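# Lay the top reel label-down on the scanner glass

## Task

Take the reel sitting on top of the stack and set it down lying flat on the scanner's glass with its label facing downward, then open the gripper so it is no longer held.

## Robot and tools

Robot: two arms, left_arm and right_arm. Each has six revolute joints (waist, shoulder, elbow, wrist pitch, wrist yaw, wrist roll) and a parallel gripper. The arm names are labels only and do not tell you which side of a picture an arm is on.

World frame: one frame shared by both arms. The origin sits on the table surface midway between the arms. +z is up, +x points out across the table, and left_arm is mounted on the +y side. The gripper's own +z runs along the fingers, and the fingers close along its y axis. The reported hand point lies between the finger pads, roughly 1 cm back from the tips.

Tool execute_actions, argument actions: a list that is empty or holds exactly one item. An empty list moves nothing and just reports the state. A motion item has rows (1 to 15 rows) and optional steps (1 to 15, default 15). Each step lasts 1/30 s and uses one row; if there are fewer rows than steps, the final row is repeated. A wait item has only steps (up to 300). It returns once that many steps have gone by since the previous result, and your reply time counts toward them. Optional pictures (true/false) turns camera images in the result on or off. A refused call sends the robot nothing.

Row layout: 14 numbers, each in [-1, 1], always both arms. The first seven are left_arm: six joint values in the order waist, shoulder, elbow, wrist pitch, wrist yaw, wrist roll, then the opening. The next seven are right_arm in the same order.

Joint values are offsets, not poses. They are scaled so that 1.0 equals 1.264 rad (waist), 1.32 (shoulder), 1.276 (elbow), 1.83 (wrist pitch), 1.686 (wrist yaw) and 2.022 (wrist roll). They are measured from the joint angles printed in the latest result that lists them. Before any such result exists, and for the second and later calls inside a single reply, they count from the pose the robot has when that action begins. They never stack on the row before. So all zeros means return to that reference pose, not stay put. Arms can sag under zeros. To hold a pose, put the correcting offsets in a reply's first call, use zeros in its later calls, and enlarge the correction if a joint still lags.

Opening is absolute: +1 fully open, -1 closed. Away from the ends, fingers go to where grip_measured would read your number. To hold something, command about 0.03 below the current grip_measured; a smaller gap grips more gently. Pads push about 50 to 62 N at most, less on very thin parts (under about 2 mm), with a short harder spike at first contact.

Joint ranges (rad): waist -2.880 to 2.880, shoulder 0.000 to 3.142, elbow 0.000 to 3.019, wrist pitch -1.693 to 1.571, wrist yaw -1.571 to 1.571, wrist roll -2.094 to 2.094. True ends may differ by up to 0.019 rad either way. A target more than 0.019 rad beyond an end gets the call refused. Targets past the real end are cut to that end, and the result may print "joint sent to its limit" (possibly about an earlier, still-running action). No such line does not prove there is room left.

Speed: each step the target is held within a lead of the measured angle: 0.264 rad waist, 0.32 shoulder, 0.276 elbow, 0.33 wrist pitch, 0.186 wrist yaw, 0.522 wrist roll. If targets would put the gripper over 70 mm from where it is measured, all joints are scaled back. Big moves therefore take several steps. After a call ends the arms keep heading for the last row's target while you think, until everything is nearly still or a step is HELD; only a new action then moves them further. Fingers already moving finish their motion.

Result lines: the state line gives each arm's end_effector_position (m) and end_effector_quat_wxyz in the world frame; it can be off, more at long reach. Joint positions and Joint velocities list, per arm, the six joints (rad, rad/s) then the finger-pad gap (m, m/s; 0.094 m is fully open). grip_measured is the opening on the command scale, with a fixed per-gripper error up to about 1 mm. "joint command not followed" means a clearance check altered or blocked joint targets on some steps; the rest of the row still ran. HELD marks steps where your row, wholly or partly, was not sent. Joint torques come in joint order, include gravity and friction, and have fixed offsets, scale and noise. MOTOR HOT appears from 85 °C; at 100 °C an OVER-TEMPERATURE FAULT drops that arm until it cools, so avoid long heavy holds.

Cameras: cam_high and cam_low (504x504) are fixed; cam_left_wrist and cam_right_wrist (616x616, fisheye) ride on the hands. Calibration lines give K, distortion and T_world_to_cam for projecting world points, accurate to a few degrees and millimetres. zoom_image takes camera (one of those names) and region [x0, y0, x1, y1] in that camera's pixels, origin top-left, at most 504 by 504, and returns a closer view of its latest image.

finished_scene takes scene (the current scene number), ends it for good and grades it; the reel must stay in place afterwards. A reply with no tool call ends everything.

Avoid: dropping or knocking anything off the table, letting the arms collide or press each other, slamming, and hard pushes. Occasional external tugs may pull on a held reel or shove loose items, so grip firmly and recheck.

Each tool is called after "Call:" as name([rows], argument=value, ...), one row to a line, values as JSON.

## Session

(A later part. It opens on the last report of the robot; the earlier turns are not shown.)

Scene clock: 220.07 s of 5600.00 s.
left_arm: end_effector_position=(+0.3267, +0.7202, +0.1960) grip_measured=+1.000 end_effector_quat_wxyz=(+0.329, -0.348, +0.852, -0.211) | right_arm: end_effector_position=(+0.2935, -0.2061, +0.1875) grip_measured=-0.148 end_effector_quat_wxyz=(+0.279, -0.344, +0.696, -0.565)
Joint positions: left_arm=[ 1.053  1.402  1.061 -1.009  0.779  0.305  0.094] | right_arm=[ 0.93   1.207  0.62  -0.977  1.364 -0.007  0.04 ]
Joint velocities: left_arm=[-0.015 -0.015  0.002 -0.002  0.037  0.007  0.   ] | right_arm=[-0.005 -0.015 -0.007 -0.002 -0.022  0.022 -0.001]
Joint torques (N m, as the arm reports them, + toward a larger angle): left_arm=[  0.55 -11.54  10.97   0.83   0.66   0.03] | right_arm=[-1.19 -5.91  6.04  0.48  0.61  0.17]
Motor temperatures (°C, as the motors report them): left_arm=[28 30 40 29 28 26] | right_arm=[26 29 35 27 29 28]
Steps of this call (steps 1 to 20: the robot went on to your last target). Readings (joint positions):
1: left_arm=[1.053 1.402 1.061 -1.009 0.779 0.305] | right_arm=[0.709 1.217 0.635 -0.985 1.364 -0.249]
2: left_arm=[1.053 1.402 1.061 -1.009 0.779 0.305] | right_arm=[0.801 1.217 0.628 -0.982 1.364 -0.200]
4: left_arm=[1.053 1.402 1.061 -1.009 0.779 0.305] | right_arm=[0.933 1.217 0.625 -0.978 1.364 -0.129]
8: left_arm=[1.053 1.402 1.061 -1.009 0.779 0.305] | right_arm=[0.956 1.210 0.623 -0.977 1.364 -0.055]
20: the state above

Call:
execute_actions([
  {"rows":[[0,0,0.012,0,0,0,1,0,0.003,-0.008,0.005,0,0.005,-0.15],[0,0,0.012,0,0,0,1,0,0.008,-0.016,0.014,0,0.005,-0.15],[0,0,0.012,0,0,0,1,0,0.016,-0.027,0.027,0,0.005,-0.15],[0,0,0.012,0,0,0,1,0,0.027,-0.040,0.043,0,0.005,-0.15],[0,0,0.012,0,0,0,1,0,0.039,-0.055,0.062,0,0.005,-0.15],[0,0,0.012,0,0,0,1,0,0.052,-0.070,0.082,0,0.005,-0.15],[0,0,0.012,0,0,0,1,0,0.065,-0.086,0.103,0,0.005,-0.15],[0,0,0.012,0,0,0,1,0,0.078,-0.101,0.123,0,0.005,-0.15],[0,0,0.012,0,0,0,1,0,0.091,-0.116,0.143,0,0.005,-0.15],[0,0,0.012,0,0,0,1,0,0.103,-0.129,0.161,0,0.005,-0.15],[0,0,0.012,0,0,0,1,0,0.114,-0.141,0.177,0,0.005,-0.15],[0,0,0.012,0,0,0,1,0,0.124,-0.151,0.191,0,0.005,-0.15],[0,0,0.012,0,0,0,1,0,0.132,-0.158,0.202,0,0.005,-0.15],[0,0,0.012,0,0,0,1,0,0.138,-0.163,0.210,0,0.005,-0.15],[0,0,0.012,0,0,0,1,0,0.142,-0.165,0.214,0,0.005,-0.15]],"steps":15},
], pictures=false)

Call:
execute_actions([
  {"steps":15},
], pictures=true)

Scene clock: 229.70 s of 5600.00 s.
left_arm: end_effector_position=(+0.3267, +0.7202, +0.1960) grip_measured=+1.000 end_effector_quat_wxyz=(+0.329, -0.348, +0.852, -0.211) | right_arm: end_effector_position=(+0.2709, -0.2354, +0.0909) grip_measured=-0.148 end_effector_quat_wxyz=(+0.268, -0.352, +0.692, -0.570)
Joint positions: left_arm=[ 1.053  1.402  1.061 -1.009  0.779  0.305  0.094] | right_arm=[ 0.93   1.387  0.417 -0.629  1.364 -0.003  0.04 ]
Joint velocities: left_arm=[ 0.005 -0.005 -0.002 -0.007 -0.022 -0.037  0.   ] | right_arm=[-0.005  0.259 -0.252  0.447 -0.051 -0.066  0.   ]
Joint torques (N m, as the arm reports them, + toward a larger angle): left_arm=[  0.48 -11.88  10.98   0.83   0.64   0.03] | right_arm=[-0.54 -6.05  4.95  0.61  0.63  0.15]
Motor temperatures (°C, as the motors report them): left_arm=[28 30 40 29 28 26] | right_arm=[26 29 34 27 29 28]
Steps of this call (steps 1 to 30: the robot went on to your last target; steps 31 to 90: nothing new was sent; then 6.13 s passed at rest; steps 91 to 105: all 15 steps of this action). Readings (joint positions):
91: left_arm=[1.053 1.402 1.061 -1.009 0.779 0.305] | right_arm=[0.930 1.207 0.620 -0.977 1.364 -0.003]
92: left_arm=[1.053 1.402 1.061 -1.009 0.779 0.305] | right_arm=[0.930 1.207 0.618 -0.974 1.364 -0.003]
94: left_arm=[1.053 1.402 1.061 -1.009 0.779 0.305] | right_arm=[0.930 1.210 0.605 -0.946 1.364 -0.003]
98: left_arm=[1.053 1.402 1.061 -1.009 0.779 0.305] | right_arm=[0.930 1.260 0.539 -0.827 1.364 -0.003]
105: the state above

Scene clock: 230.20 s of 5600.00 s.
left_arm: end_effector_position=(+0.3267, +0.7202, +0.1960) grip_measured=+1.000 end_effector_quat_wxyz=(+0.329, -0.348, +0.852, -0.211) | right_arm: end_effector_position=(+0.2706, -0.2360, +0.0867) grip_measured=-0.148 end_effector_quat_wxyz=(+0.272, -0.349, +0.694, -0.568)
Joint positions: left_arm=[ 1.053  1.402  1.061 -1.009  0.779  0.305  0.094] | right_arm=[ 0.93   1.398  0.408 -0.597  1.364 -0.003  0.04 ]
Joint velocities: left_arm=[ 0.005 -0.005  0.007  0.002  0.037 -0.022  0.   ] | right_arm=[-0.005  0.005 -0.002 -0.007  0.037  0.022 -0.   ]
Joint torques (N m, as the arm reports them, + toward a larger angle): left_arm=[  0.31 -11.73  10.99   0.98   0.65   0.02] | right_arm=[-0.61 -5.6   4.43  0.58  0.63  0.15]
Motor temperatures (°C, as the motors report them): left_arm=[28 30 40 29 28 26] | right_arm=[26 29 34 27 29 28]
Steps of this call (steps 1 to 15: the robot went on to your last target). Readings (joint positions):
1: left_arm=[1.053 1.402 1.061 -1.009 0.779 0.305] | right_arm=[0.930 1.394 0.411 -0.618 1.364 -0.003]
2: left_arm=[1.053 1.402 1.061 -1.009 0.779 0.305] | right_arm=[0.930 1.397 0.409 -0.611 1.364 -0.003]
4: left_arm=[1.053 1.402 1.061 -1.009 0.779 0.305] | right_arm=[0.930 1.398 0.408 -0.603 1.364 -0.003]
8: left_arm=[1.053 1.402 1.061 -1.009 0.779 0.305] | right_arm=[0.930 1.398 0.408 -0.597 1.364 -0.003]
15: the state above
camera_calibration (this result's frames):
cam_left_wrist: T_world_to_cam=[[0.460788, -0.666792, 0.585716, 0.218659], [-0.851024, -0.519242, 0.0783914, 0.64148], [0.251858, -0.534581, -0.806716, 0.581595], [0, 0, 0, 1]] pos_world=[0.29868, 0.789793, 0.290823]
cam_right_wrist: T_world_to_cam=[[0.168265, -0.104012, 0.980239, -0.155569], [-0.944616, -0.301252, 0.130184, 0.178496], [0.281758, -0.947855, -0.148942, -0.163399], [0, 0, 0, 1]] pos_world=[0.240826, -0.117287, 0.104921]

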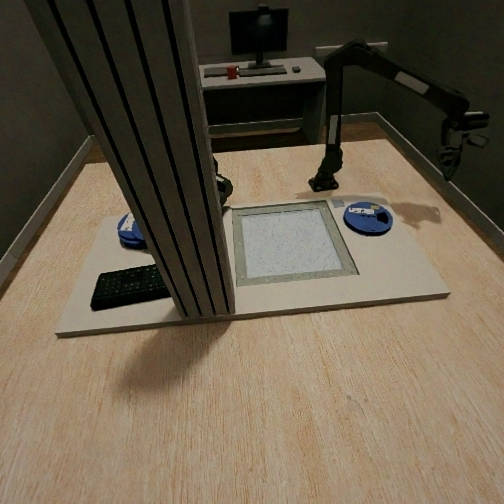

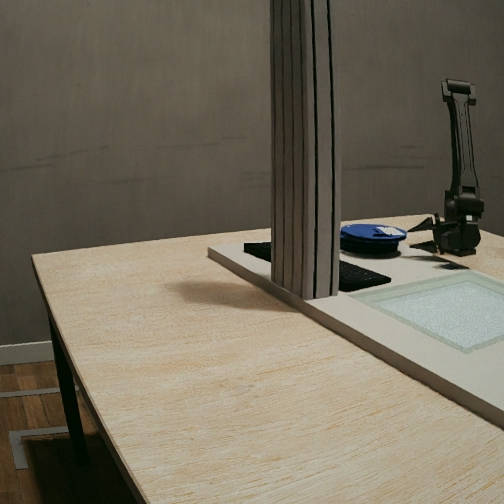

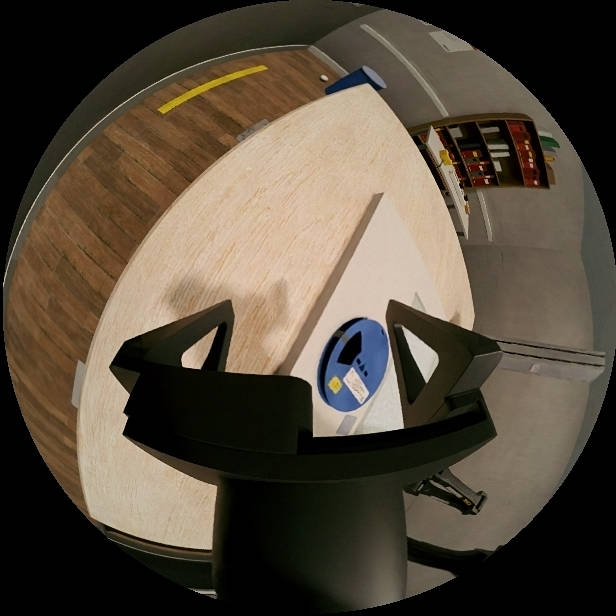

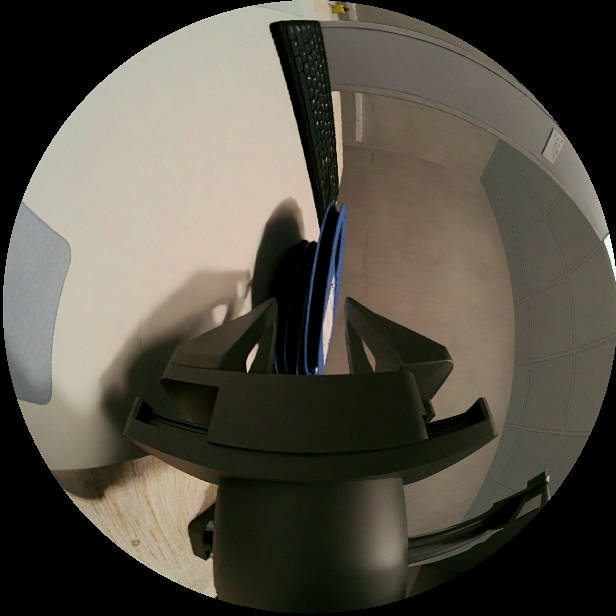

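Call:
execute_actions([
  {"rows":[[0,0,0.012,0,0,0,1,-0.008,0,0.008,0.004,0,0,-0.15],[0,0,0.012,0,0,0,1,-0.016,0,0.008,0.008,0,0,-0.15],[0,0,0.012,0,0,0,1,-0.027,0,0.008,0.012,0,0,-0.15],[0,0,0.012,0,0,0,1,-0.040,0,0.008,0.012,0,0,-0.15],[0,0,0.012,0,0,0,1,-0.054,0,0.008,0.012,0,0,-0.15],[0,0,0.012,0,0,0,1,-0.069,0,0.008,0.012,0,0,-0.15],[0,0,0.012,0,0,0,1,-0.084,0,0.008,0.012,0,0,-0.15],[0,0,0.012,0,0,0,1,-0.099,0,0.008,0.012,0,0,-0.15],[0,0,0.012,0,0,0,1,-0.114,0,0.008,0.012,0,0,-0.15],[0,0,0.012,0,0,0,1,-0.128,0,0.008,0.012,0,0,-0.15],[0,0,0.012,0,0,0,1,-0.141,0,0.008,0.012,0,0,-0.15],[0,0,0.012,0,0,0,1,-0.152,0,0.008,0.012,0,0,-0.15],[0,0,0.012,0,0,0,1,-0.161,0,0.008,0.012,0,0,-0.15],[0,0,0.012,0,0,0,1,-0.168,0,0.008,0.012,0,0,-0.15],[0,0,0.012,0,0,0,1,-0.172,0,0.008,0.012,0,0,-0.15]],"steps":15},
], pictures=false)

Call:
execute_actions([
  {"steps":12},
], pictures=true)

Scene clock: 242.37 s of 5600.00 s.
left_arm: end_effector_position=(+0.3267, +0.7202, +0.1960) grip_measured=+1.000 end_effector_quat_wxyz=(+0.329, -0.348, +0.852, -0.211) | right_arm: end_effector_position=(+0.2820, -0.2908, +0.0867) grip_measured=-0.148 end_effector_quat_wxyz=(+0.219, -0.275, +0.726, -0.591)
Joint positions: left_arm=[ 1.053  1.402  1.061 -1.009  0.779  0.305  0.094] | right_arm=[ 0.732  1.398  0.408 -0.586  1.364 -0.003  0.04 ]
Joint velocities: left_arm=[-0.015 -0.005 -0.012 -0.012  0.051  0.066  0.   ] | right_arm=[-0.278 -0.005  0.007  0.002  0.007 -0.037  0.   ]
Joint torques (N m, as the arm reports them, + toward a larger angle): left_arm=[  0.39 -11.79  10.99   0.89   0.65   0.03] | right_arm=[-0.78 -5.42  5.04  0.58  0.62  0.1 ]
Motor temperatures (°C, as the motors report them): left_arm=[28 30 40 29 28 26] | right_arm=[26 29 33 27 29 28]
Steps of this call (steps 1 to 15: the robot went on to your last target; steps 16 to 90: nothing new was sent; then 8.67 s passed at rest; steps 91 to 105: all 15 steps of this action). Readings (joint positions):
91: left_arm=[1.053 1.402 1.061 -1.009 0.779 0.305] | right_arm=[0.930 1.398 0.408 -0.597 1.364 -0.003]
92: left_arm=[1.053 1.402 1.061 -1.009 0.779 0.305] | right_arm=[0.929 1.398 0.408 -0.596 1.364 -0.003]
94: left_arm=[1.053 1.402 1.061 -1.009 0.779 0.305] | right_arm=[0.920 1.398 0.408 -0.591 1.364 -0.003]
98: left_arm=[1.053 1.402 1.061 -1.009 0.779 0.305] | right_arm=[0.856 1.398 0.408 -0.586 1.364 -0.003]
105: the state above

Scene clock: 242.77 s of 5600.00 s.
left_arm: end_effector_position=(+0.3267, +0.7202, +0.1960) grip_measured=+1.000 end_effector_quat_wxyz=(+0.329, -0.348, +0.852, -0.211) | right_arm: end_effector_position=(+0.2823, -0.2943, +0.0867) grip_measured=-0.148 end_effector_quat_wxyz=(+0.215, -0.271, +0.728, -0.592)
Joint positions: left_arm=[ 1.053  1.402  1.061 -1.009  0.779  0.305  0.094] | right_arm=[ 0.719  1.398  0.408 -0.586  1.364 -0.003  0.04 ]
Joint velocities: left_arm=[ 0.015  0.005 -0.027 -0.012 -0.051 -0.095  0.   ] | right_arm=[-0.005  0.005  0.002 -0.002  0.081 -0.022 -0.001]
Joint torques (N m, as the arm reports them, + toward a larger angle): left_arm=[  0.29 -11.79  11.02   0.76   0.64   0.04] | right_arm=[-1.06 -5.44  5.05  0.59  0.63  0.09]
Motor temperatures (°C, as the motors report them): left_arm=[28 30 40 29 28 26] | right_arm=[26 29 33 27 29 28]
Steps of this call (steps 1 to 12: the robot went on to your last target). Readings (joint positions):
1: left_arm=[1.053 1.402 1.061 -1.009 0.779 0.305] | right_arm=[0.724 1.398 0.408 -0.586 1.364 -0.003]
2: left_arm=[1.053 1.402 1.061 -1.009 0.779 0.305] | right_arm=[0.721 1.398 0.408 -0.586 1.364 -0.003]
4: left_arm=[1.053 1.402 1.061 -1.009 0.779 0.305] | right_arm=[0.719 1.398 0.408 -0.586 1.364 -0.003]
8: left_arm=[1.053 1.402 1.061 -1.009 0.779 0.305] | right_arm=[0.719 1.398 0.408 -0.586 1.364 -0.003]
12: the state above
camera_calibration (this result's frames):
cam_left_wrist: T_world_to_cam=[[0.460788, -0.666792, 0.585716, 0.218659], [-0.851024, -0.519242, 0.0783914, 0.64148], [0.251858, -0.534581, -0.806716, 0.581595], [0, 0, 0, 1]] pos_world=[0.29868, 0.789793, 0.290823]
cam_right_wrist: T_world_to_cam=[[0.134888, -0.143622, 0.980397, -0.165847], [-0.987705, -0.0984007, 0.121479, 0.244602], [0.0790247, -0.984728, -0.155129, -0.175109], [0, 0, 0, 1]] pos_world=[0.277803, -0.172185, 0.105717]

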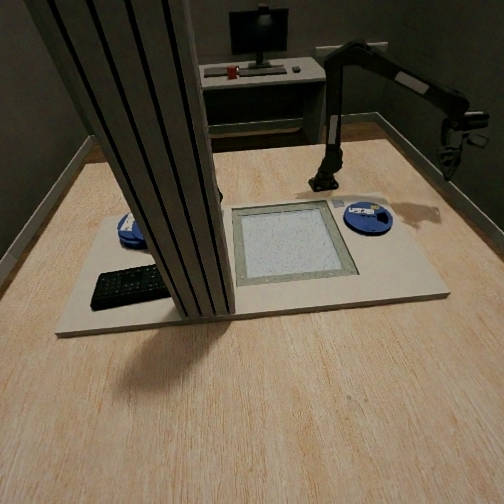

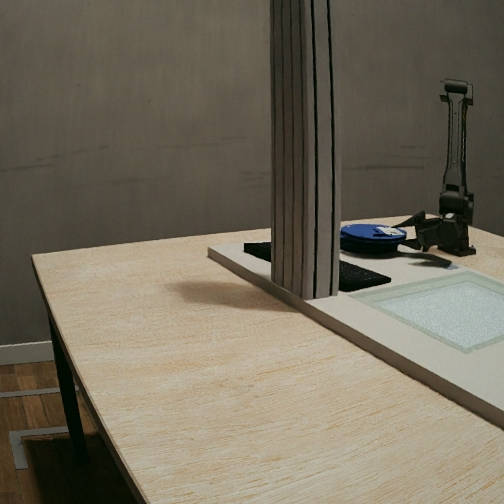

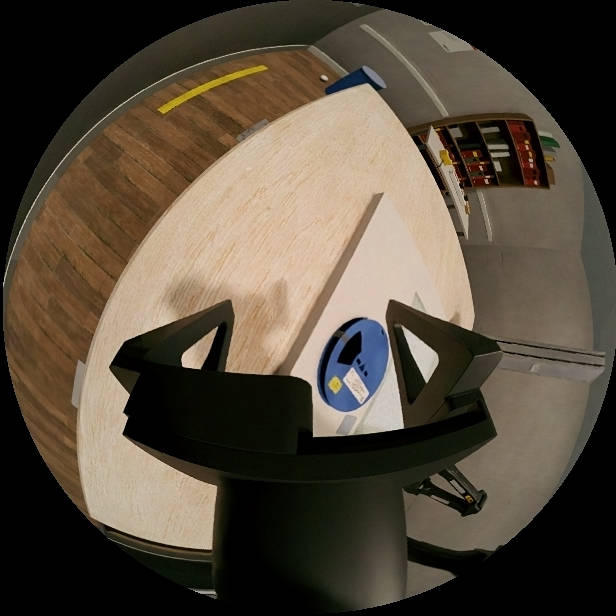

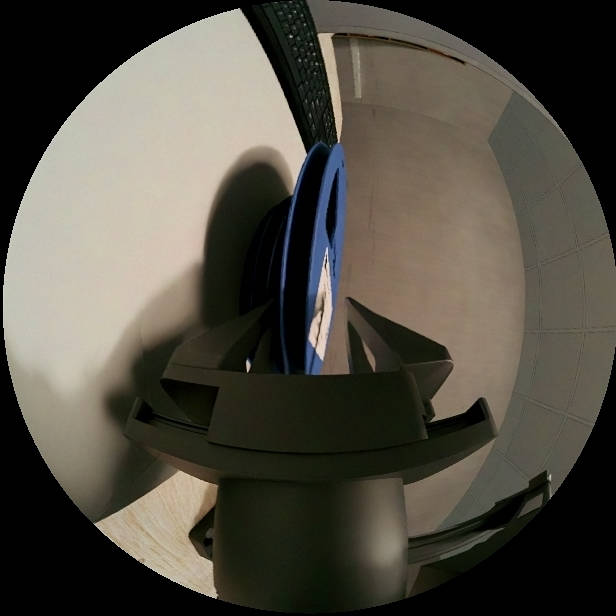

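Call:
zoom_image(camera="cam_high", region=[220, 190, 380, 300])

Region (220, 190, 380, 300) of cam_high's 504x504 image, scaled by 3.150, with more detail than that image has; it fills the top 346 rows of this view, and the rest is white.

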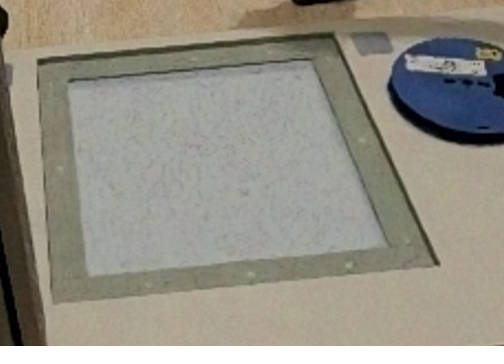

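Call:
execute_actions([
  {"rows":[[0,0,0.012,0,0,0,1,0,0,0.008,0,0.004,0,-0.19],[0,0,0.012,0,0,0,1,0,0,0.008,0,0.009,0,-0.24],[0,0,0.012,0,0,0,1,0,0,0.008,0,0.014,0,-0.29],[0,0,0.012,0,0,0,1,0,0,0.008,0,0.019,0,-0.34],[0,0,0.012,0,0,0,1,0,0,0.008,0,0.024,0,-0.39],[0,0,0.012,0,0,0,1,0,0,0.008,0,0.029,0,-0.44],[0,0,0.012,0,0,0,1,0,0,0.008,0,0.034,0,-0.49],[0,0,0.012,0,0,0,1,0,0,0.008,0,0.039,0,-0.54],[0,0,0.012,0,0,0,1,0,0,0.008,0,0.044,0,-0.59],[0,0,0.012,0,0,0,1,0,0,0.008,0,0.049,0,-0.64],[0,0,0.012,0,0,0,1,0,0,0.008,0,0.053,0,-0.68],[0,0,0.012,0,0,0,1,0,0,0.008,0,0.056,0,-0.72],[0,0,0.012,0,0,0,1,0,0,0.008,0,0.057,0,-0.75],[0,0,0.012,0,0,0,1,0,0,0.008,0,0.057,0,-0.78],[0,0,0.012,0,0,0,1,0,0,0.008,0,0.057,0,-0.80]],"steps":15},
], pictures=false)

Call:
execute_actions([
  {"steps":8},
], pictures=true)

Scene clock: 274.70 s of 5600.00 s.
left_arm: end_effector_position=(+0.3267, +0.7202, +0.1960) grip_measured=+1.000 end_effector_quat_wxyz=(+0.329, -0.348, +0.852, -0.211) | right_arm: end_effector_position=(+0.2841, -0.2964, +0.1044) grip_measured=-0.778 end_effector_quat_wxyz=(+0.229, -0.259, +0.696, -0.629)
Joint positions: left_arm=[ 1.053  1.402  1.061 -1.009  0.779  0.305  0.094] | right_arm=[ 0.719  1.398  0.408 -0.586  1.468 -0.003  0.01 ]
Joint velocities: left_arm=[-0.015 -0.015  0.002 -0.012  0.007 -0.007  0.   ] | right_arm=[ 0.005 -0.005 -0.012 -0.012  0.11  -0.022 -0.011]
Joint torques (N m, as the arm reports them, + toward a larger angle): left_arm=[  0.46 -11.86  10.92   0.92   0.63   0.03] | right_arm=[-0.77 -5.35  5.07  0.19  0.11  0.09]
Motor temperatures (°C, as the motors report them): left_arm=[28 30 40 29 28 26] | right_arm=[26 28 33 27 29 28]
Steps of this call (steps 1 to 30: the robot went on to your last target; steps 31 to 90: nothing new was sent; then 28.43 s passed at rest; steps 91 to 105: all 15 steps of this action). Readings (joint positions):
91: left_arm=[1.053 1.402 1.061 -1.009 0.779 0.305] | right_arm=[0.719 1.398 0.408 -0.586 1.365 -0.003]
92: left_arm=[1.053 1.402 1.061 -1.009 0.779 0.305] | right_arm=[0.719 1.398 0.408 -0.586 1.370 -0.003]
94: left_arm=[1.053 1.402 1.061 -1.009 0.779 0.305] | right_arm=[0.719 1.398 0.408 -0.586 1.386 -0.003]
98: left_arm=[1.053 1.402 1.061 -1.009 0.779 0.305] | right_arm=[0.719 1.398 0.408 -0.586 1.417 -0.003]
105: the state above

Scene clock: 274.97 s of 5600.00 s.
left_arm: end_effector_position=(+0.3267, +0.7202, +0.1960) grip_measured=+1.000 end_effector_quat_wxyz=(+0.329, -0.348, +0.852, -0.211) | right_arm: end_effector_position=(+0.2842, -0.2964, +0.1049) grip_measured=-0.780 end_effector_quat_wxyz=(+0.229, -0.259, +0.695, -0.631)
Joint positions: left_arm=[ 1.053  1.402  1.061 -1.009  0.779  0.305  0.094] | right_arm=[ 0.719  1.398  0.408 -0.586  1.471 -0.003  0.01 ]
Joint velocities: left_arm=[ 0.005  0.005  0.022 -0.007 -0.095 -0.095  0.   ] | right_arm=[-0.005  0.005 -0.007 -0.012 -0.007 -0.037 -0.001]
Joint torques (N m, as the arm reports them, + toward a larger angle): left_arm=[  0.35 -12.08  11.02   0.85   0.63   0.02] | right_arm=[-0.61 -5.52  5.12  0.1   0.2   0.1 ]
Motor temperatures (°C, as the motors report them): left_arm=[28 30 40 29 28 26] | right_arm=[26 28 33 27 29 28]
Steps of this call (steps 1 to 8: the robot went on to your last target). Readings (joint positions):
1: left_arm=[1.053 1.402 1.061 -1.009 0.779 0.305] | right_arm=[0.719 1.398 0.408 -0.586 1.470 -0.003]
2: left_arm=[1.053 1.402 1.061 -1.009 0.779 0.305] | right_arm=[0.719 1.398 0.408 -0.586 1.470 -0.003]
4: left_arm=[1.053 1.402 1.061 -1.009 0.779 0.305] | right_arm=[0.719 1.398 0.408 -0.586 1.470 -0.003]
8: the state above
camera_calibration (this result's frames):
cam_left_wrist: T_world_to_cam=[[0.460788, -0.666792, 0.585716, 0.218659], [-0.851024, -0.519242, 0.0783914, 0.64148], [0.251858, -0.534581, -0.806716, 0.581595], [0, 0, 0, 1]] pos_world=[0.29868, 0.789793, 0.290823]
cam_right_wrist: T_world_to_cam=[[0.0661859, -0.062867, 0.995825, -0.142405], [-0.99398, -0.0914806, 0.060288, 0.254308], [0.0873085, -0.99382, -0.0685433, -0.188624], [0, 0, 0, 1]] pos_world=[0.278671, -0.173147, 0.11355]

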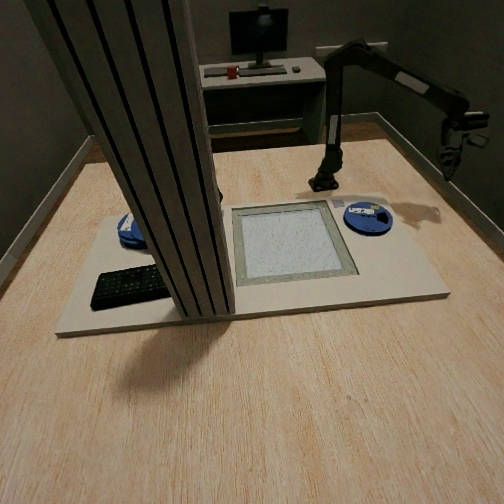

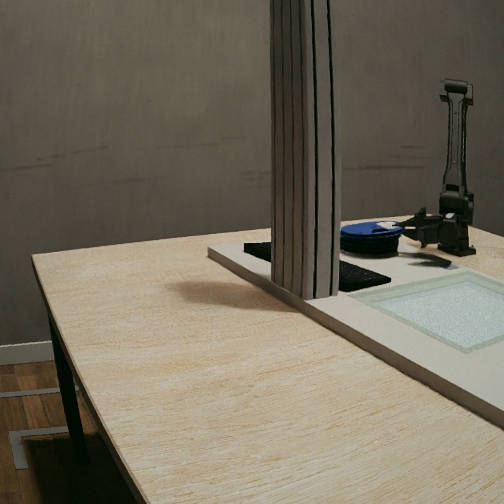

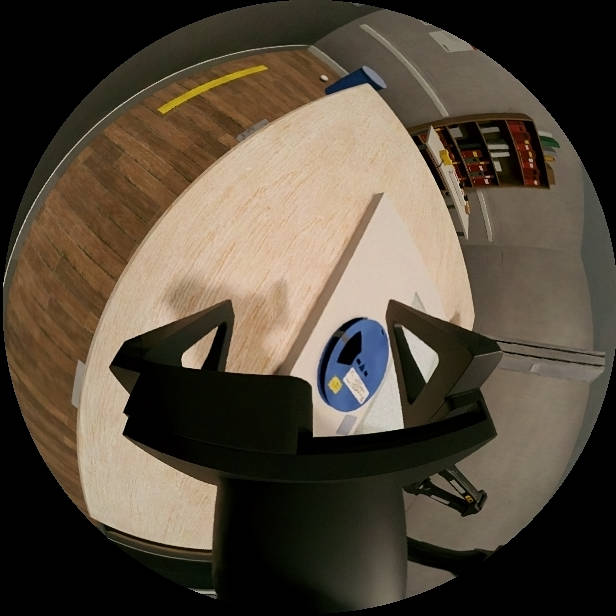

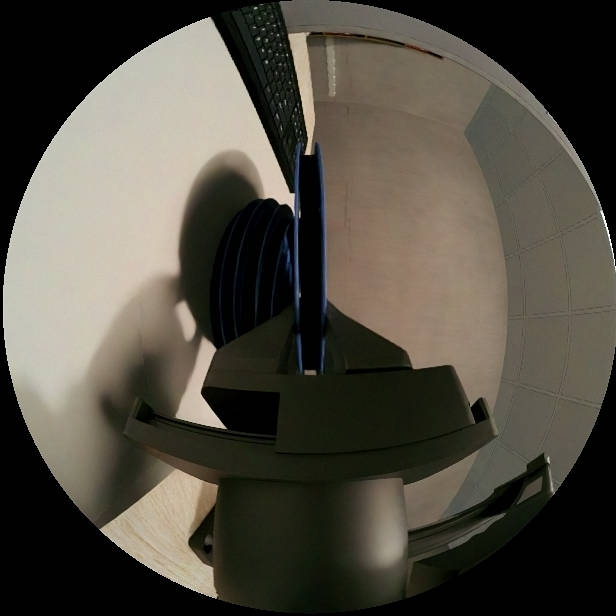

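Call:
execute_actions([
  {"rows":[[0,0,0.012,0,0,0,1,0,-0.004,0.02,-0.003,0,0,-0.82],[0,0,0.012,0,0,0,1,0,-0.008,0.04,-0.012,0,0,-0.82],[0,0,0.012,0,0,0,1,0,-0.010,0.07,-0.030,0,0,-0.82],[0,0,0.012,0,0,0,1,0,-0.010,0.11,-0.056,0,0,-0.82],[0,0,0.012,0,0,0,1,0,-0.010,0.16,-0.090,0,0,-0.82],[0,0,0.012,0,0,0,1,0,-0.008,0.22,-0.130,0,0,-0.82],[0,0,0.012,0,0,0,1,0,-0.005,0.29,-0.177,0,0,-0.82],[0,0,0.012,0,0,0,1,0,-0.002,0.36,-0.225,0,0,-0.82],[0,0,0.012,0,0,0,1,0,0.001,0.44,-0.278,0,0,-0.82],[0,0,0.012,0,0,0,1,0,0.004,0.52,-0.332,0,0,-0.82],[0,0,0.012,0,0,0,1,0,0.007,0.60,-0.386,0,0,-0.82],[0,0,0.012,0,0,0,1,0,0.010,0.68,-0.440,0,0,-0.82],[0,0,0.012,0,0,0,1,0,0.012,0.75,-0.488,0,0,-0.82],[0,0,0.012,0,0,0,1,0,0.014,0.81,-0.530,0,0,-0.82],[0,0,0.012,0,0,0,1,0,0.015,0.86,-0.566,0,0,-0.82]],"steps":15},
], pictures=false)

Call:
execute_actions([
  {"steps":18},
], pictures=false)

Scene clock: 289.17 s of 5600.00 s.
left_arm: end_effector_position=(+0.3267, +0.7202, +0.1960) grip_measured=+1.000 end_effector_quat_wxyz=(+0.329, -0.348, +0.852, -0.211) | right_arm: end_effector_position=(+0.3734, -0.2201, +0.2493) grip_measured=-0.785 end_effector_quat_wxyz=(+0.158, -0.320, +0.673, -0.648)
Joint positions: left_arm=[ 1.053  1.402  1.061 -1.009  0.779  0.305  0.094] | right_arm=[ 0.719  1.412  0.937 -1.296  1.459 -0.003  0.01 ]
Joint velocities: left_arm=[ 0.005  0.005  0.007 -0.002  0.037 -0.007  0.   ] | right_arm=[-0.005  0.093  1.512 -2.098  0.022 -0.007  0.   ]
Joint torques (N m, as the arm reports them, + toward a larger angle): left_arm=[  0.34 -11.94  10.97   0.83   0.64   0.01] | right_arm=[-0.71 -8.95 10.01  0.16  0.93  0.08]
Motor temperatures (°C, as the motors report them): left_arm=[28 30 40 29 28 26] | right_arm=[26 28 33 27 28 28]
Steps of this call (steps 1 to 15: the robot went on to your last target; steps 16 to 90: nothing new was sent; then 10.70 s passed at rest; steps 91 to 105: all 15 steps of this action). Readings (joint positions):
91: left_arm=[1.053 1.402 1.061 -1.009 0.779 0.305] | right_arm=[0.719 1.398 0.408 -0.586 1.475 -0.003]
92: left_arm=[1.053 1.402 1.061 -1.009 0.779 0.305] | right_arm=[0.719 1.398 0.410 -0.589 1.475 -0.003]
94: left_arm=[1.053 1.402 1.061 -1.009 0.779 0.305] | right_arm=[0.719 1.397 0.431 -0.628 1.471 -0.003]
98: left_arm=[1.053 1.402 1.061 -1.009 0.779 0.305] | right_arm=[0.719 1.398 0.570 -0.797 1.460 -0.003]
105: the state above

Scene clock: 289.77 s of 5600.00 s.
left_arm: end_effector_position=(+0.3267, +0.7202, +0.1960) grip_measured=+1.000 end_effector_quat_wxyz=(+0.329, -0.348, +0.852, -0.211) | right_arm: end_effector_position=(+0.4198, -0.1808, +0.4503) grip_measured=-0.785 end_effector_quat_wxyz=(+0.240, -0.249, +0.700, -0.625)
Joint positions: left_arm=[ 1.053  1.402  1.061 -1.009  0.779  0.305  0.094] | right_arm=[ 0.719  1.408  1.478 -1.612  1.466 -0.003  0.01 ]
Joint velocities: left_arm=[-0.005  0.005 -0.007 -0.002 -0.066 -0.022  0.   ] | right_arm=[-0.015  0.054 -0.002 -0.012  0.007 -0.051  0.001]
Joint torques (N m, as the arm reports them, + toward a larger angle): left_arm=[  0.56 -11.81  10.95   0.89   0.66   0.03] | right_arm=[-0.25 -9.54 10.1  -0.18  0.81  0.1 ]
Motor temperatures (°C, as the motors report them): left_arm=[28 30 40 29 28 26] | right_arm=[26 28 33 27 28 28]
Steps of this call (steps 1 to 18: the robot went on to your last target). Readings (joint positions):
1: left_arm=[1.053 1.402 1.061 -1.009 0.779 0.305] | right_arm=[0.719 1.414 0.989 -1.367 1.459 -0.003]
2: left_arm=[1.053 1.402 1.061 -1.009 0.779 0.305] | right_arm=[0.719 1.416 1.039 -1.428 1.459 -0.003]
4: left_arm=[1.053 1.402 1.061 -1.009 0.779 0.305] | right_arm=[0.719 1.416 1.133 -1.506 1.459 -0.003]
8: left_arm=[1.053 1.402 1.061 -1.009 0.779 0.305] | right_arm=[0.719 1.417 1.316 -1.574 1.459 -0.003]
18: the state above

Call:
execute_actions([
  {"rows":[[0,0,0.012,0,0,0,1,0,0.005,0.02,0,-0.015,0,-0.82],[0,0,0.012,0,0,0,1,0,0.005,0.02,0,-0.04,0,-0.82],[0,0,0.012,0,0,0,1,0,0.005,0.02,0,-0.075,0,-0.82],[0,0,0.012,0,0,0,1,0,0.005,0.02,0,-0.12,0,-0.82],[0,0,0.012,0,0,0,1,0,0.005,0.02,0,-0.17,0,-0.82],[0,0,0.012,0,0,0,1,0,0.005,0.02,0,-0.225,0,-0.82],[0,0,0.012,0,0,0,1,0,0.005,0.02,0,-0.285,0,-0.82],[0,0,0.012,0,0,0,1,0,0.005,0.02,0,-0.345,0,-0.82],[0,0,0.012,0,0,0,1,0,0.005,0.02,0,-0.405,0,-0.82],[0,0,0.012,0,0,0,1,0,0.005,0.02,0,-0.465,0,-0.82],[0,0,0.012,0,0,0,1,0,0.005,0.02,0,-0.525,0,-0.82],[0,0,0.012,0,0,0,1,0,0.005,0.02,0,-0.585,0,-0.82],[0,0,0.012,0,0,0,1,0,0.005,0.02,0,-0.645,0,-0.82],[0,0,0.012,0,0,0,1,0,0.005,0.02,0,-0.705,0,-0.82],[0,0,0.012,0,0,0,1,0,0.005,0.02,0,-0.765,0,-0.82]],"steps":15},
], pictures=false)

Call:
execute_actions([
  {"rows":[[0,0,0.012,0,0,0,1,0,0,0.02,0,-0.10,0,-0.82],[0,0,0.012,0,0,0,1,0,0,0.02,0,-0.16,0,-0.82],[0,0,0.012,0,0,0,1,-0.005,0,0.02,0,-0.22,0,-0.82],[0,0,0.012,0,0,0,1,-0.012,0,0.02,0,-0.28,0,-0.82],[0,0,0.012,0,0,0,1,-0.022,0,0.02,0,-0.34,0,-0.82],[0,0,0.012,0,0,0,1,-0.035,0.005,0.02,0,-0.40,0,-0.82],[0,0,0.012,0,0,0,1,-0.050,0.012,0.02,0.003,-0.46,0,-0.82],[0,0,0.012,0,0,0,1,-0.066,0.022,0.02,0.008,-0.52,0,-0.82],[0,0,0.012,0,0,0,1,-0.083,0.035,0.02,0.016,-0.58,0,-0.82],[0,0,0.012,0,0,0,1,-0.100,0.050,0.02,0.026,-0.64,0,-0.82],[0,0,0.012,0,0,0,1,-0.116,0.067,0.02,0.038,-0.70,0,-0.82],[0,0,0.012,0,0,0,1,-0.130,0.085,0.02,0.051,-0.75,0,-0.82],[0,0,0.012,0,0,0,1,-0.141,0.102,0.02,0.063,-0.80,0,-0.82],[0,0,0.012,0,0,0,1,-0.148,0.116,0.02,0.073,-0.84,0,-0.82],[0,0,0.012,0,0,0,1,-0.152,0.126,0.02,0.080,-0.865,0,-0.82]],"steps":15},
], pictures=false)

Call:
execute_actions([
  {"steps":10},
], pictures=true)

Scene clock: 311.03 s of 5600.00 s.
left_arm: end_effector_position=(+0.3267, +0.7202, +0.1960) grip_measured=+1.000 end_effector_quat_wxyz=(+0.329, -0.348, +0.852, -0.211) | right_arm: end_effector_position=(+0.3415, -0.0800, +0.2987) grip_measured=-0.784 end_effector_quat_wxyz=(+0.054, -0.343, +0.931, -0.116)
Joint positions: left_arm=[ 1.053  1.402  1.061 -1.009  0.779  0.305  0.094] | right_arm=[ 0.719  1.416  1.478 -1.612  0.256 -0.003  0.01 ]
Joint velocities: left_arm=[ 0.005  0.005 -0.022  0.012 -0.11  -0.007  0.   ] | right_arm=[ 0.024  0.005  0.012 -0.012 -2.777 -0.066 -0.   ]
Joint torques (N m, as the arm reports them, + toward a larger angle): left_arm=[  0.31 -11.73  10.98   0.8    0.64   0.01] | right_arm=[ -0.55 -10.52  10.     0.15   1.25   0.01]
Motor temperatures (°C, as the motors report them): left_arm=[28 30 40 29 28 26] | right_arm=[26 29 35 27 29 28]
Steps of this call (steps 1 to 30: the robot went on to your last target; steps 31 to 90: nothing new was sent; then 17.77 s passed at rest; steps 91 to 105: all 15 steps of this action). Readings (joint positions):
91: left_arm=[1.053 1.402 1.061 -1.009 0.779 0.305] | right_arm=[0.719 1.416 1.478 -1.612 1.453 -0.003]
92: left_arm=[1.053 1.402 1.061 -1.009 0.779 0.305] | right_arm=[0.719 1.416 1.478 -1.612 1.423 -0.003]
94: left_arm=[1.053 1.402 1.061 -1.009 0.779 0.305] | right_arm=[0.719 1.416 1.478 -1.612 1.314 -0.003]
98: left_arm=[1.053 1.402 1.061 -1.009 0.779 0.305] | right_arm=[0.719 1.416 1.478 -1.612 0.960 -0.003]
105: the state above

Scene clock: 311.53 s of 5600.00 s.
left_arm: end_effector_position=(+0.3267, +0.7202, +0.1960) grip_measured=+1.000 end_effector_quat_wxyz=(+0.329, -0.348, +0.852, -0.211) | right_arm: end_effector_position=(+0.3037, +0.0538, +0.3509) grip_measured=-0.784 end_effector_quat_wxyz=(-0.141, -0.231, +0.805, +0.527)
Joint positions: left_arm=[ 1.053  1.402  1.061 -1.009  0.779  0.305  0.094] | right_arm=[ 0.56   1.524  1.478 -1.511 -1.155 -0.003  0.01 ]
Joint velocities: left_arm=[ 0.005 -0.015 -0.007 -0.007 -0.066 -0.007  0.   ] | right_arm=[-0.591  0.728 -0.007  0.569 -1.311 -0.007 -0.   ]
Joint torques (N m, as the arm reports them, + toward a larger angle): left_arm=[  0.25 -11.74  10.98   0.89   0.64   0.03] | right_arm=[ -0.64 -10.46   9.89   0.41  -0.39  -0.07]
Motor temperatures (°C, as the motors report them): left_arm=[28 30 40 29 28 26] | right_arm=[26 29 35 27 29 28]
Steps of this call (steps 1 to 15: all 15 steps of this action). Readings (joint positions):
1: left_arm=[1.053 1.402 1.061 -1.009 0.779 0.305] | right_arm=[0.719 1.416 1.478 -1.612 0.161 -0.003]
2: left_arm=[1.053 1.402 1.061 -1.009 0.779 0.305] | right_arm=[0.719 1.416 1.478 -1.612 0.065 -0.003]
4: left_arm=[1.053 1.402 1.061 -1.009 0.779 0.305] | right_arm=[0.719 1.416 1.478 -1.612 -0.133 -0.003]
8: left_arm=[1.053 1.402 1.061 -1.009 0.779 0.305] | right_arm=[0.701 1.420 1.478 -1.612 -0.538 -0.003]
15: the state above

Scene clock: 311.87 s of 5600.00 s.
left_arm: end_effector_position=(+0.3267, +0.7202, +0.1960) grip_measured=+1.000 end_effector_quat_wxyz=(+0.329, -0.348, +0.852, -0.211) | right_arm: end_effector_position=(+0.3391, +0.0530, +0.3175) grip_measured=-0.784 end_effector_quat_wxyz=(-0.153, -0.197, +0.804, +0.540)
Joint positions: left_arm=[ 1.053  1.402  1.061 -1.009  0.779  0.305  0.094] | right_arm=[ 0.515  1.612  1.478 -1.473 -1.191 -0.003  0.01 ]
Joint velocities: left_arm=[-0.005 -0.005  0.012 -0.017  0.037 -0.037  0.   ] | right_arm=[ 0.005 -0.103 -0.012 -0.032 -0.037  0.022 -0.   ]
Joint torques (N m, as the arm reports them, + toward a larger angle): left_arm=[  0.2  -11.65  11.     0.9    0.65   0.02] | right_arm=[  0.08 -14.3    9.81   0.46  -0.98  -0.06]
Motor temperatures (°C, as the motors report them): left_arm=[28 30 40 29 28 26] | right_arm=[26 29 35 27 29 28]
Steps of this call (steps 1 to 10: the robot went on to your last target). Readings (joint positions):
1: left_arm=[1.053 1.402 1.061 -1.009 0.779 0.305] | right_arm=[0.543 1.548 1.478 -1.494 -1.181 -0.003]
2: left_arm=[1.053 1.402 1.061 -1.009 0.779 0.305] | right_arm=[0.530 1.569 1.478 -1.484 -1.187 -0.003]
4: left_arm=[1.053 1.402 1.061 -1.009 0.779 0.305] | right_arm=[0.515 1.603 1.478 -1.476 -1.187 -0.003]
8: left_arm=[1.053 1.402 1.061 -1.009 0.779 0.305] | right_arm=[0.515 1.619 1.478 -1.474 -1.189 -0.003]
10: the state above
camera_calibration (this result's frames):
cam_left_wrist: T_world_to_cam=[[0.460788, -0.666792, 0.585716, 0.218659], [-0.851024, -0.519242, 0.0783914, 0.64148], [0.251858, -0.534581, -0.806716, 0.581595], [0, 0, 0, 1]] pos_world=[0.29868, 0.789793, 0.290823]
cam_right_wrist: T_world_to_cam=[[0.157174, -0.34649, -0.924792, 0.25814], [-0.450648, -0.858415, 0.24503, 0.125776], [-0.878756, 0.378243, -0.291066, 0.493927], [0, 0, 0, 1]] pos_world=[0.450149, 0.0105872, 0.351672]

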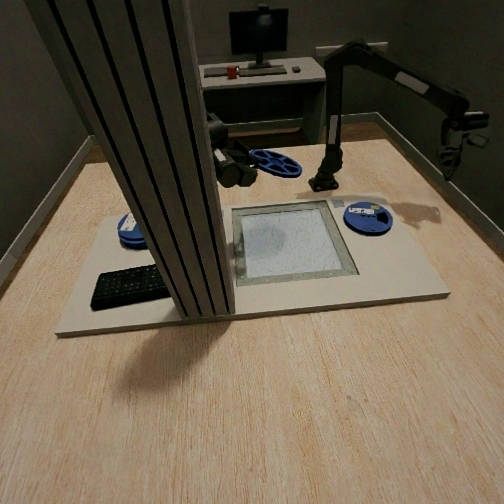

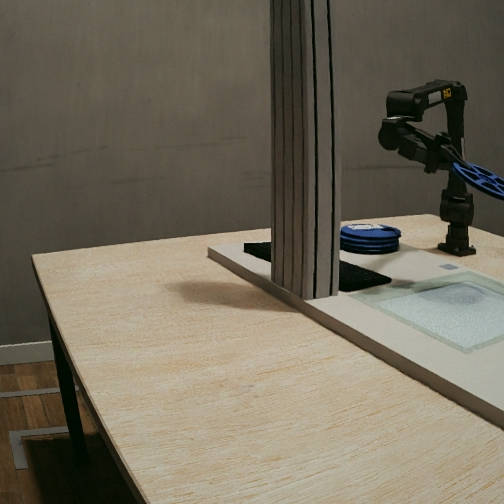

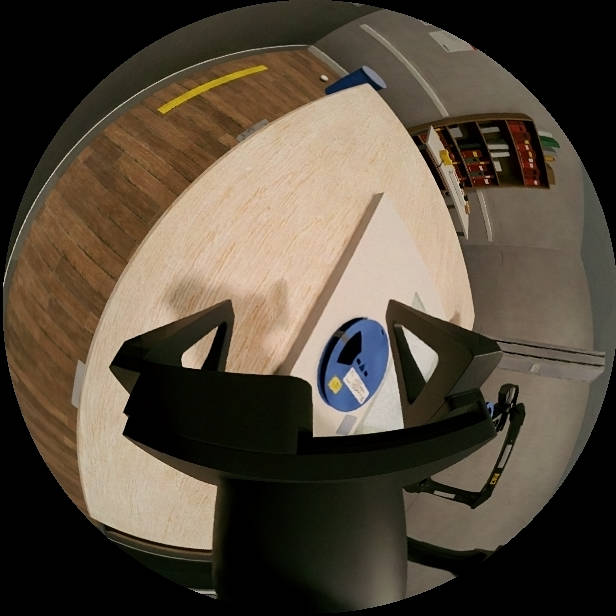

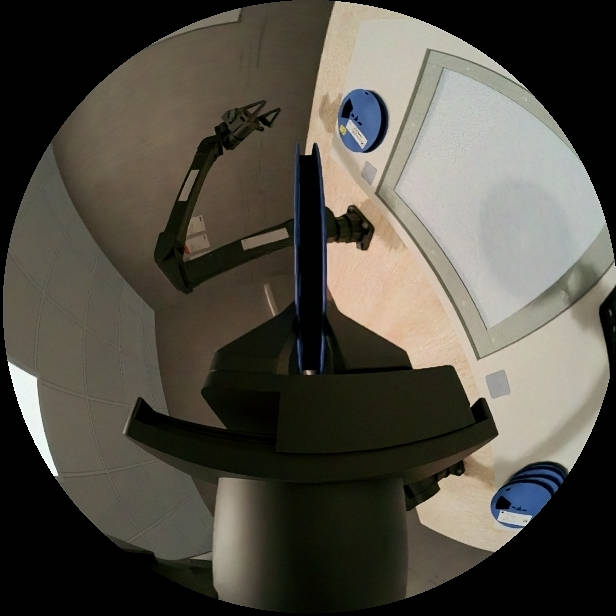

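Call:
execute_actions([
  {"rows":[[0,0,0.012,0,0,0,1,0.008,-0.010,0.02,0.008,-0.010,0,-0.82],[0,0,0.012,0,0,0,1,0.010,0.000,0.02,0.016,-0.012,0,-0.82],[0,0,0.012,0,0,0,1,0.012,0.015,0.02,0.028,-0.014,0,-0.82],[0,0,0.012,0,0,0,1,0.014,0.035,0.02,0.043,-0.016,0,-0.82],[0,0,0.012,0,0,0,1,0.016,0.058,0.02,0.060,-0.018,0,-0.82],[0,0,0.012,0,0,0,1,0.018,0.082,0.02,0.078,-0.020,0,-0.82],[0,0,0.012,0,0,0,1,0.020,0.106,0.02,0.096,-0.022,0,-0.82],[0,0,0.012,0,0,0,1,0.022,0.130,0.02,0.114,-0.024,0,-0.82],[0,0,0.012,0,0,0,1,0.024,0.152,0.02,0.131,-0.026,0,-0.82],[0,0,0.012,0,0,0,1,0.024,0.172,0.02,0.147,-0.027,0,-0.82],[0,0,0.012,0,0,0,1,0.024,0.190,0.02,0.162,-0.027,0,-0.82],[0,0,0.012,0,0,0,1,0.024,0.205,0.02,0.176,-0.027,0,-0.82],[0,0,0.012,0,0,0,1,0.024,0.218,0.02,0.188,-0.027,0,-0.82],[0,0,0.012,0,0,0,1,0.024,0.229,0.02,0.198,-0.027,0,-0.82],[0,0,0.012,0,0,0,1,0.024,0.238,0.02,0.206,-0.027,0,-0.82]],"steps":15},
], pictures=false)

Call:
execute_actions([
  {"steps":20},
], pictures=true)

Scene clock: 330.90 s of 5600.00 s.
left_arm: end_effector_position=(+0.3267, +0.7202, +0.1960) grip_measured=+1.000 end_effector_quat_wxyz=(+0.329, -0.348, +0.852, -0.211) | right_arm: end_effector_position=(+0.4003, +0.1015, +0.1650) grip_measured=-0.784 end_effector_quat_wxyz=(-0.155, -0.207, +0.791, +0.555)
Joint positions: left_arm=[ 1.053  1.402  1.061 -1.009  0.779  0.305  0.094] | right_arm=[ 0.535  1.926  1.478 -1.141 -1.228 -0.003  0.01 ]
Joint velocities: left_arm=[ 0.005  0.005 -0.002  0.007 -0.022  0.051  0.   ] | right_arm=[-0.005  0.845 -0.007  0.549 -0.037 -0.051  0.001]
Joint torques (N m, as the arm reports them, + toward a larger angle): left_arm=[  0.61 -11.86  10.99   0.87   0.64   0.02] | right_arm=[  0.13 -19.82   8.93   0.22  -0.93  -0.06]
Motor temperatures (°C, as the motors report them): left_arm=[28 30 40 29 28 26] | right_arm=[26 29 35 27 29 28]
Steps of this call (steps 1 to 30: the robot went on to your last target; steps 31 to 90: nothing new was sent; then 15.53 s passed at rest; steps 91 to 105: all 15 steps of this action). Readings (joint positions):
91: left_arm=[1.053 1.402 1.061 -1.009 0.779 0.305] | right_arm=[0.515 1.596 1.478 -1.473 -1.194 -0.003]
92: left_arm=[1.053 1.402 1.061 -1.009 0.779 0.305] | right_arm=[0.515 1.597 1.478 -1.470 -1.198 -0.003]
94: left_arm=[1.053 1.402 1.061 -1.009 0.779 0.305] | right_arm=[0.516 1.604 1.478 -1.445 -1.206 -0.003]
98: left_arm=[1.053 1.402 1.061 -1.009 0.779 0.305] | right_arm=[0.522 1.676 1.478 -1.339 -1.223 -0.003]
105: the state above

Scene clock: 331.57 s of 5600.00 s.
left_arm: end_effector_position=(+0.3267, +0.7202, +0.1960) grip_measured=+1.000 end_effector_quat_wxyz=(+0.329, -0.348, +0.852, -0.211) | right_arm: end_effector_position=(+0.4043, +0.1039, +0.1597) grip_measured=-0.784 end_effector_quat_wxyz=(-0.145, -0.214, +0.789, +0.557)
Joint positions: left_arm=[ 1.053  1.402  1.061 -1.009  0.779  0.305  0.094] | right_arm=[ 0.535  1.935  1.478 -1.107 -1.227 -0.003  0.01 ]
Joint velocities: left_arm=[ 0.005 -0.005  0.002 -0.022  0.007 -0.051  0.   ] | right_arm=[-0.015 -0.005 -0.002 -0.027 -0.037 -0.051  0.   ]
Joint torques (N m, as the arm reports them, + toward a larger angle): left_arm=[  0.2  -11.9   10.99   0.77   0.67   0.02] | right_arm=[  0.02 -16.67   9.03   0.57  -0.95  -0.06]
Motor temperatures (°C, as the motors report them): left_arm=[28 30 40 29 28 26] | right_arm=[26 29 35 27 29 28]
Steps of this call (steps 1 to 20: the robot went on to your last target). Readings (joint positions):
1: left_arm=[1.053 1.402 1.061 -1.009 0.779 0.305] | right_arm=[0.535 1.951 1.478 -1.126 -1.227 -0.003]
2: left_arm=[1.053 1.402 1.061 -1.009 0.779 0.305] | right_arm=[0.535 1.970 1.478 -1.117 -1.226 -0.003]
4: left_arm=[1.053 1.402 1.061 -1.009 0.779 0.305] | right_arm=[0.535 1.986 1.478 -1.111 -1.225 -0.003]
8: left_arm=[1.053 1.402 1.061 -1.009 0.779 0.305] | right_arm=[0.535 1.969 1.478 -1.108 -1.225 -0.003]
20: the state above
camera_calibration (this result's frames):
cam_left_wrist: T_world_to_cam=[[0.460788, -0.666792, 0.585716, 0.218659], [-0.851024, -0.519242, 0.0783914, 0.64148], [0.251858, -0.534581, -0.806716, 0.581595], [0, 0, 0, 1]] pos_world=[0.29868, 0.789793, 0.290823]
cam_right_wrist: T_world_to_cam=[[0.181542, -0.294291, -0.938315, 0.106501], [-0.438147, -0.878434, 0.190738, 0.243286], [-0.88038, 0.376493, -0.288416, 0.486421], [0, 0, 0, 1]] pos_world=[0.515496, 0.0619183, 0.193819]

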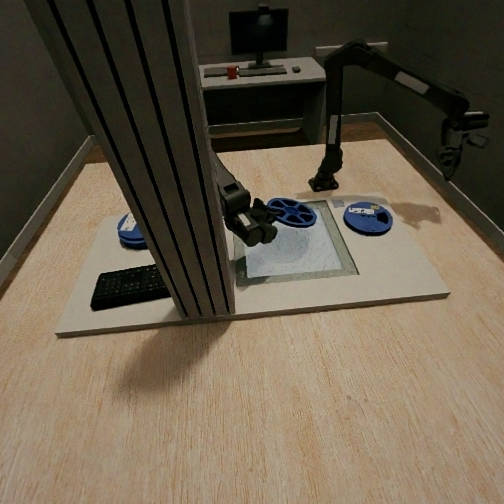

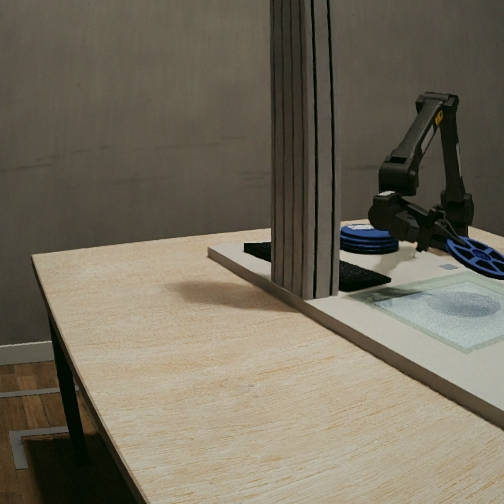

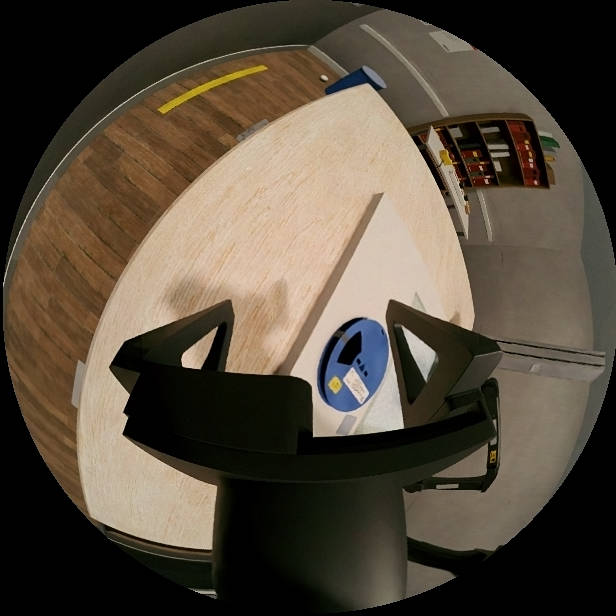

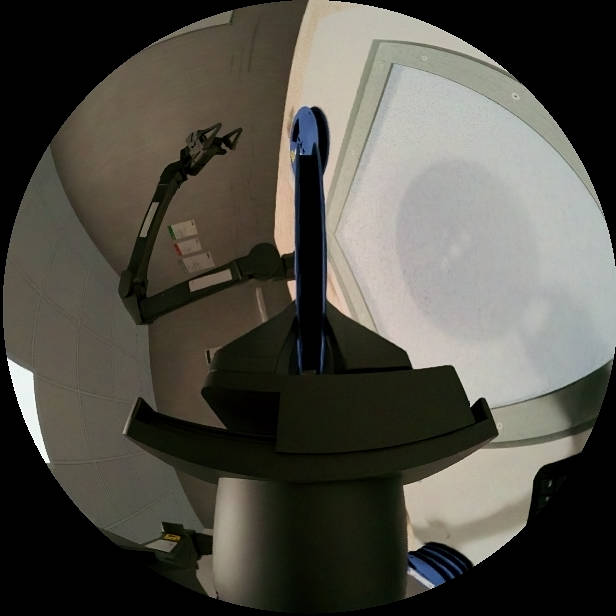

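Call:
execute_actions([
  {"rows":[[0,0,0.012,0,0,0,1,0,0.000,0.02,0.006,-0.006,0,-0.82],[0,0,0.012,0,0,0,1,0,0.004,0.02,0.009,-0.006,0,-0.82],[0,0,0.012,0,0,0,1,0,0.009,0.02,0.013,-0.006,0,-0.82],[0,0,0.012,0,0,0,1,0,0.015,0.02,0.017,-0.006,0,-0.82],[0,0,0.012,0,0,0,1,0,0.021,0.02,0.021,-0.006,0,-0.82],[0,0,0.012,0,0,0,1,0,0.027,0.02,0.025,-0.006,0,-0.82],[0,0,0.012,0,0,0,1,0,0.033,0.02,0.029,-0.006,0,-0.82],[0,0,0.012,0,0,0,1,0,0.038,0.02,0.033,-0.006,0,-0.82],[0,0,0.012,0,0,0,1,0,0.043,0.02,0.037,-0.006,0,-0.82],[0,0,0.012,0,0,0,1,0,0.047,0.02,0.041,-0.006,0,-0.82],[0,0,0.012,0,0,0,1,0,0.051,0.02,0.045,-0.006,0,-0.82],[0,0,0.012,0,0,0,1,0,0.055,0.02,0.049,-0.006,0,-0.82],[0,0,0.012,0,0,0,1,0,0.058,0.02,0.052,-0.006,0,-0.82],[0,0,0.012,0,0,0,1,0,0.061,0.02,0.055,-0.006,0,-0.82],[0,0,0.012,0,0,0,1,0,0.064,0.02,0.058,-0.006,0,-0.82]],"steps":15},
], pictures=false)

Call:
execute_actions([
  {"steps":12},
], pictures=false)

Scene clock: 343.13 s of 5600.00 s.
left_arm: end_effector_position=(+0.3267, +0.7202, +0.1960) grip_measured=+1.000 end_effector_quat_wxyz=(+0.329, -0.348, +0.852, -0.211) | right_arm: end_effector_position=(+0.4143, +0.1097, +0.1168) grip_measured=-0.784 end_effector_quat_wxyz=(-0.143, -0.215, +0.789, +0.558)
Joint positions: left_arm=[ 1.053  1.402  1.061 -1.009  0.779  0.305  0.094] | right_arm=[ 0.535  2.014  1.478 -1.024 -1.228 -0.003  0.01 ]
Joint velocities: left_arm=[ 0.005  0.005 -0.012 -0.012  0.037  0.051  0.   ] | right_arm=[-0.005  0.2    0.012  0.154 -0.007 -0.022 -0.   ]
Joint torques (N m, as the arm reports them, + toward a larger angle): left_arm=[  0.31 -11.8   11.01   0.88   0.64   0.03] | right_arm=[ -0.59 -17.29   8.69   0.6   -0.95  -0.06]
Motor temperatures (°C, as the motors report them): left_arm=[28 30 40 29 28 26] | right_arm=[26 29 35 27 29 28]
Steps of this call (steps 1 to 15: the robot went on to your last target; steps 16 to 90: nothing new was sent; then 8.07 s passed at rest; steps 91 to 105: all 15 steps of this action). Readings (joint positions):
91: left_arm=[1.053 1.402 1.061 -1.009 0.779 0.305] | right_arm=[0.535 1.935 1.478 -1.107 -1.227 -0.003]
92: left_arm=[1.053 1.402 1.061 -1.009 0.779 0.305] | right_arm=[0.535 1.935 1.478 -1.107 -1.227 -0.003]
94: left_arm=[1.053 1.402 1.061 -1.009 0.779 0.305] | right_arm=[0.535 1.937 1.478 -1.099 -1.227 -0.003]
98: left_arm=[1.053 1.402 1.061 -1.009 0.779 0.305] | right_arm=[0.535 1.954 1.478 -1.072 -1.228 -0.003]
105: the state above

Scene clock: 343.53 s of 5600.00 s.
left_arm: end_effector_position=(+0.3267, +0.7202, +0.1960) grip_measured=+1.000 end_effector_quat_wxyz=(+0.329, -0.348, +0.852, -0.211) | right_arm: end_effector_position=(+0.4154, +0.1104, +0.1084) grip_measured=-0.784 end_effector_quat_wxyz=(-0.145, -0.214, +0.789, +0.558)
Joint positions: left_arm=[ 1.053  1.402  1.061 -1.009  0.779  0.305  0.094] | right_arm=[ 0.535  2.029  1.478 -1.012 -1.228 -0.003  0.01 ]
Joint velocities: left_arm=[-0.005  0.015 -0.017  0.007  0.007 -0.007  0.   ] | right_arm=[-0.005 -0.005 -0.007  0.007  0.037 -0.081  0.001]
Joint torques (N m, as the arm reports them, + toward a larger angle): left_arm=[  0.26 -11.99  10.95   0.83   0.65   0.03] | right_arm=[ -0.53 -17.64   8.49   0.61  -0.96  -0.06]
Motor temperatures (°C, as the motors report them): left_arm=[28 30 40 29 28 26] | right_arm=[26 29 35 27 29 28]
Steps of this call (steps 1 to 12: the robot went on to your last target). Readings (joint positions):
1: left_arm=[1.053 1.402 1.061 -1.009 0.779 0.305] | right_arm=[0.535 2.020 1.478 -1.019 -1.228 -0.003]
2: left_arm=[1.053 1.402 1.061 -1.009 0.779 0.305] | right_arm=[0.535 2.024 1.478 -1.017 -1.228 -0.003]
4: left_arm=[1.053 1.402 1.061 -1.009 0.779 0.305] | right_arm=[0.535 2.029 1.478 -1.014 -1.228 -0.003]
8: left_arm=[1.053 1.402 1.061 -1.009 0.779 0.305] | right_arm=[0.535 2.029 1.478 -1.012 -1.228 -0.003]
12: the state above


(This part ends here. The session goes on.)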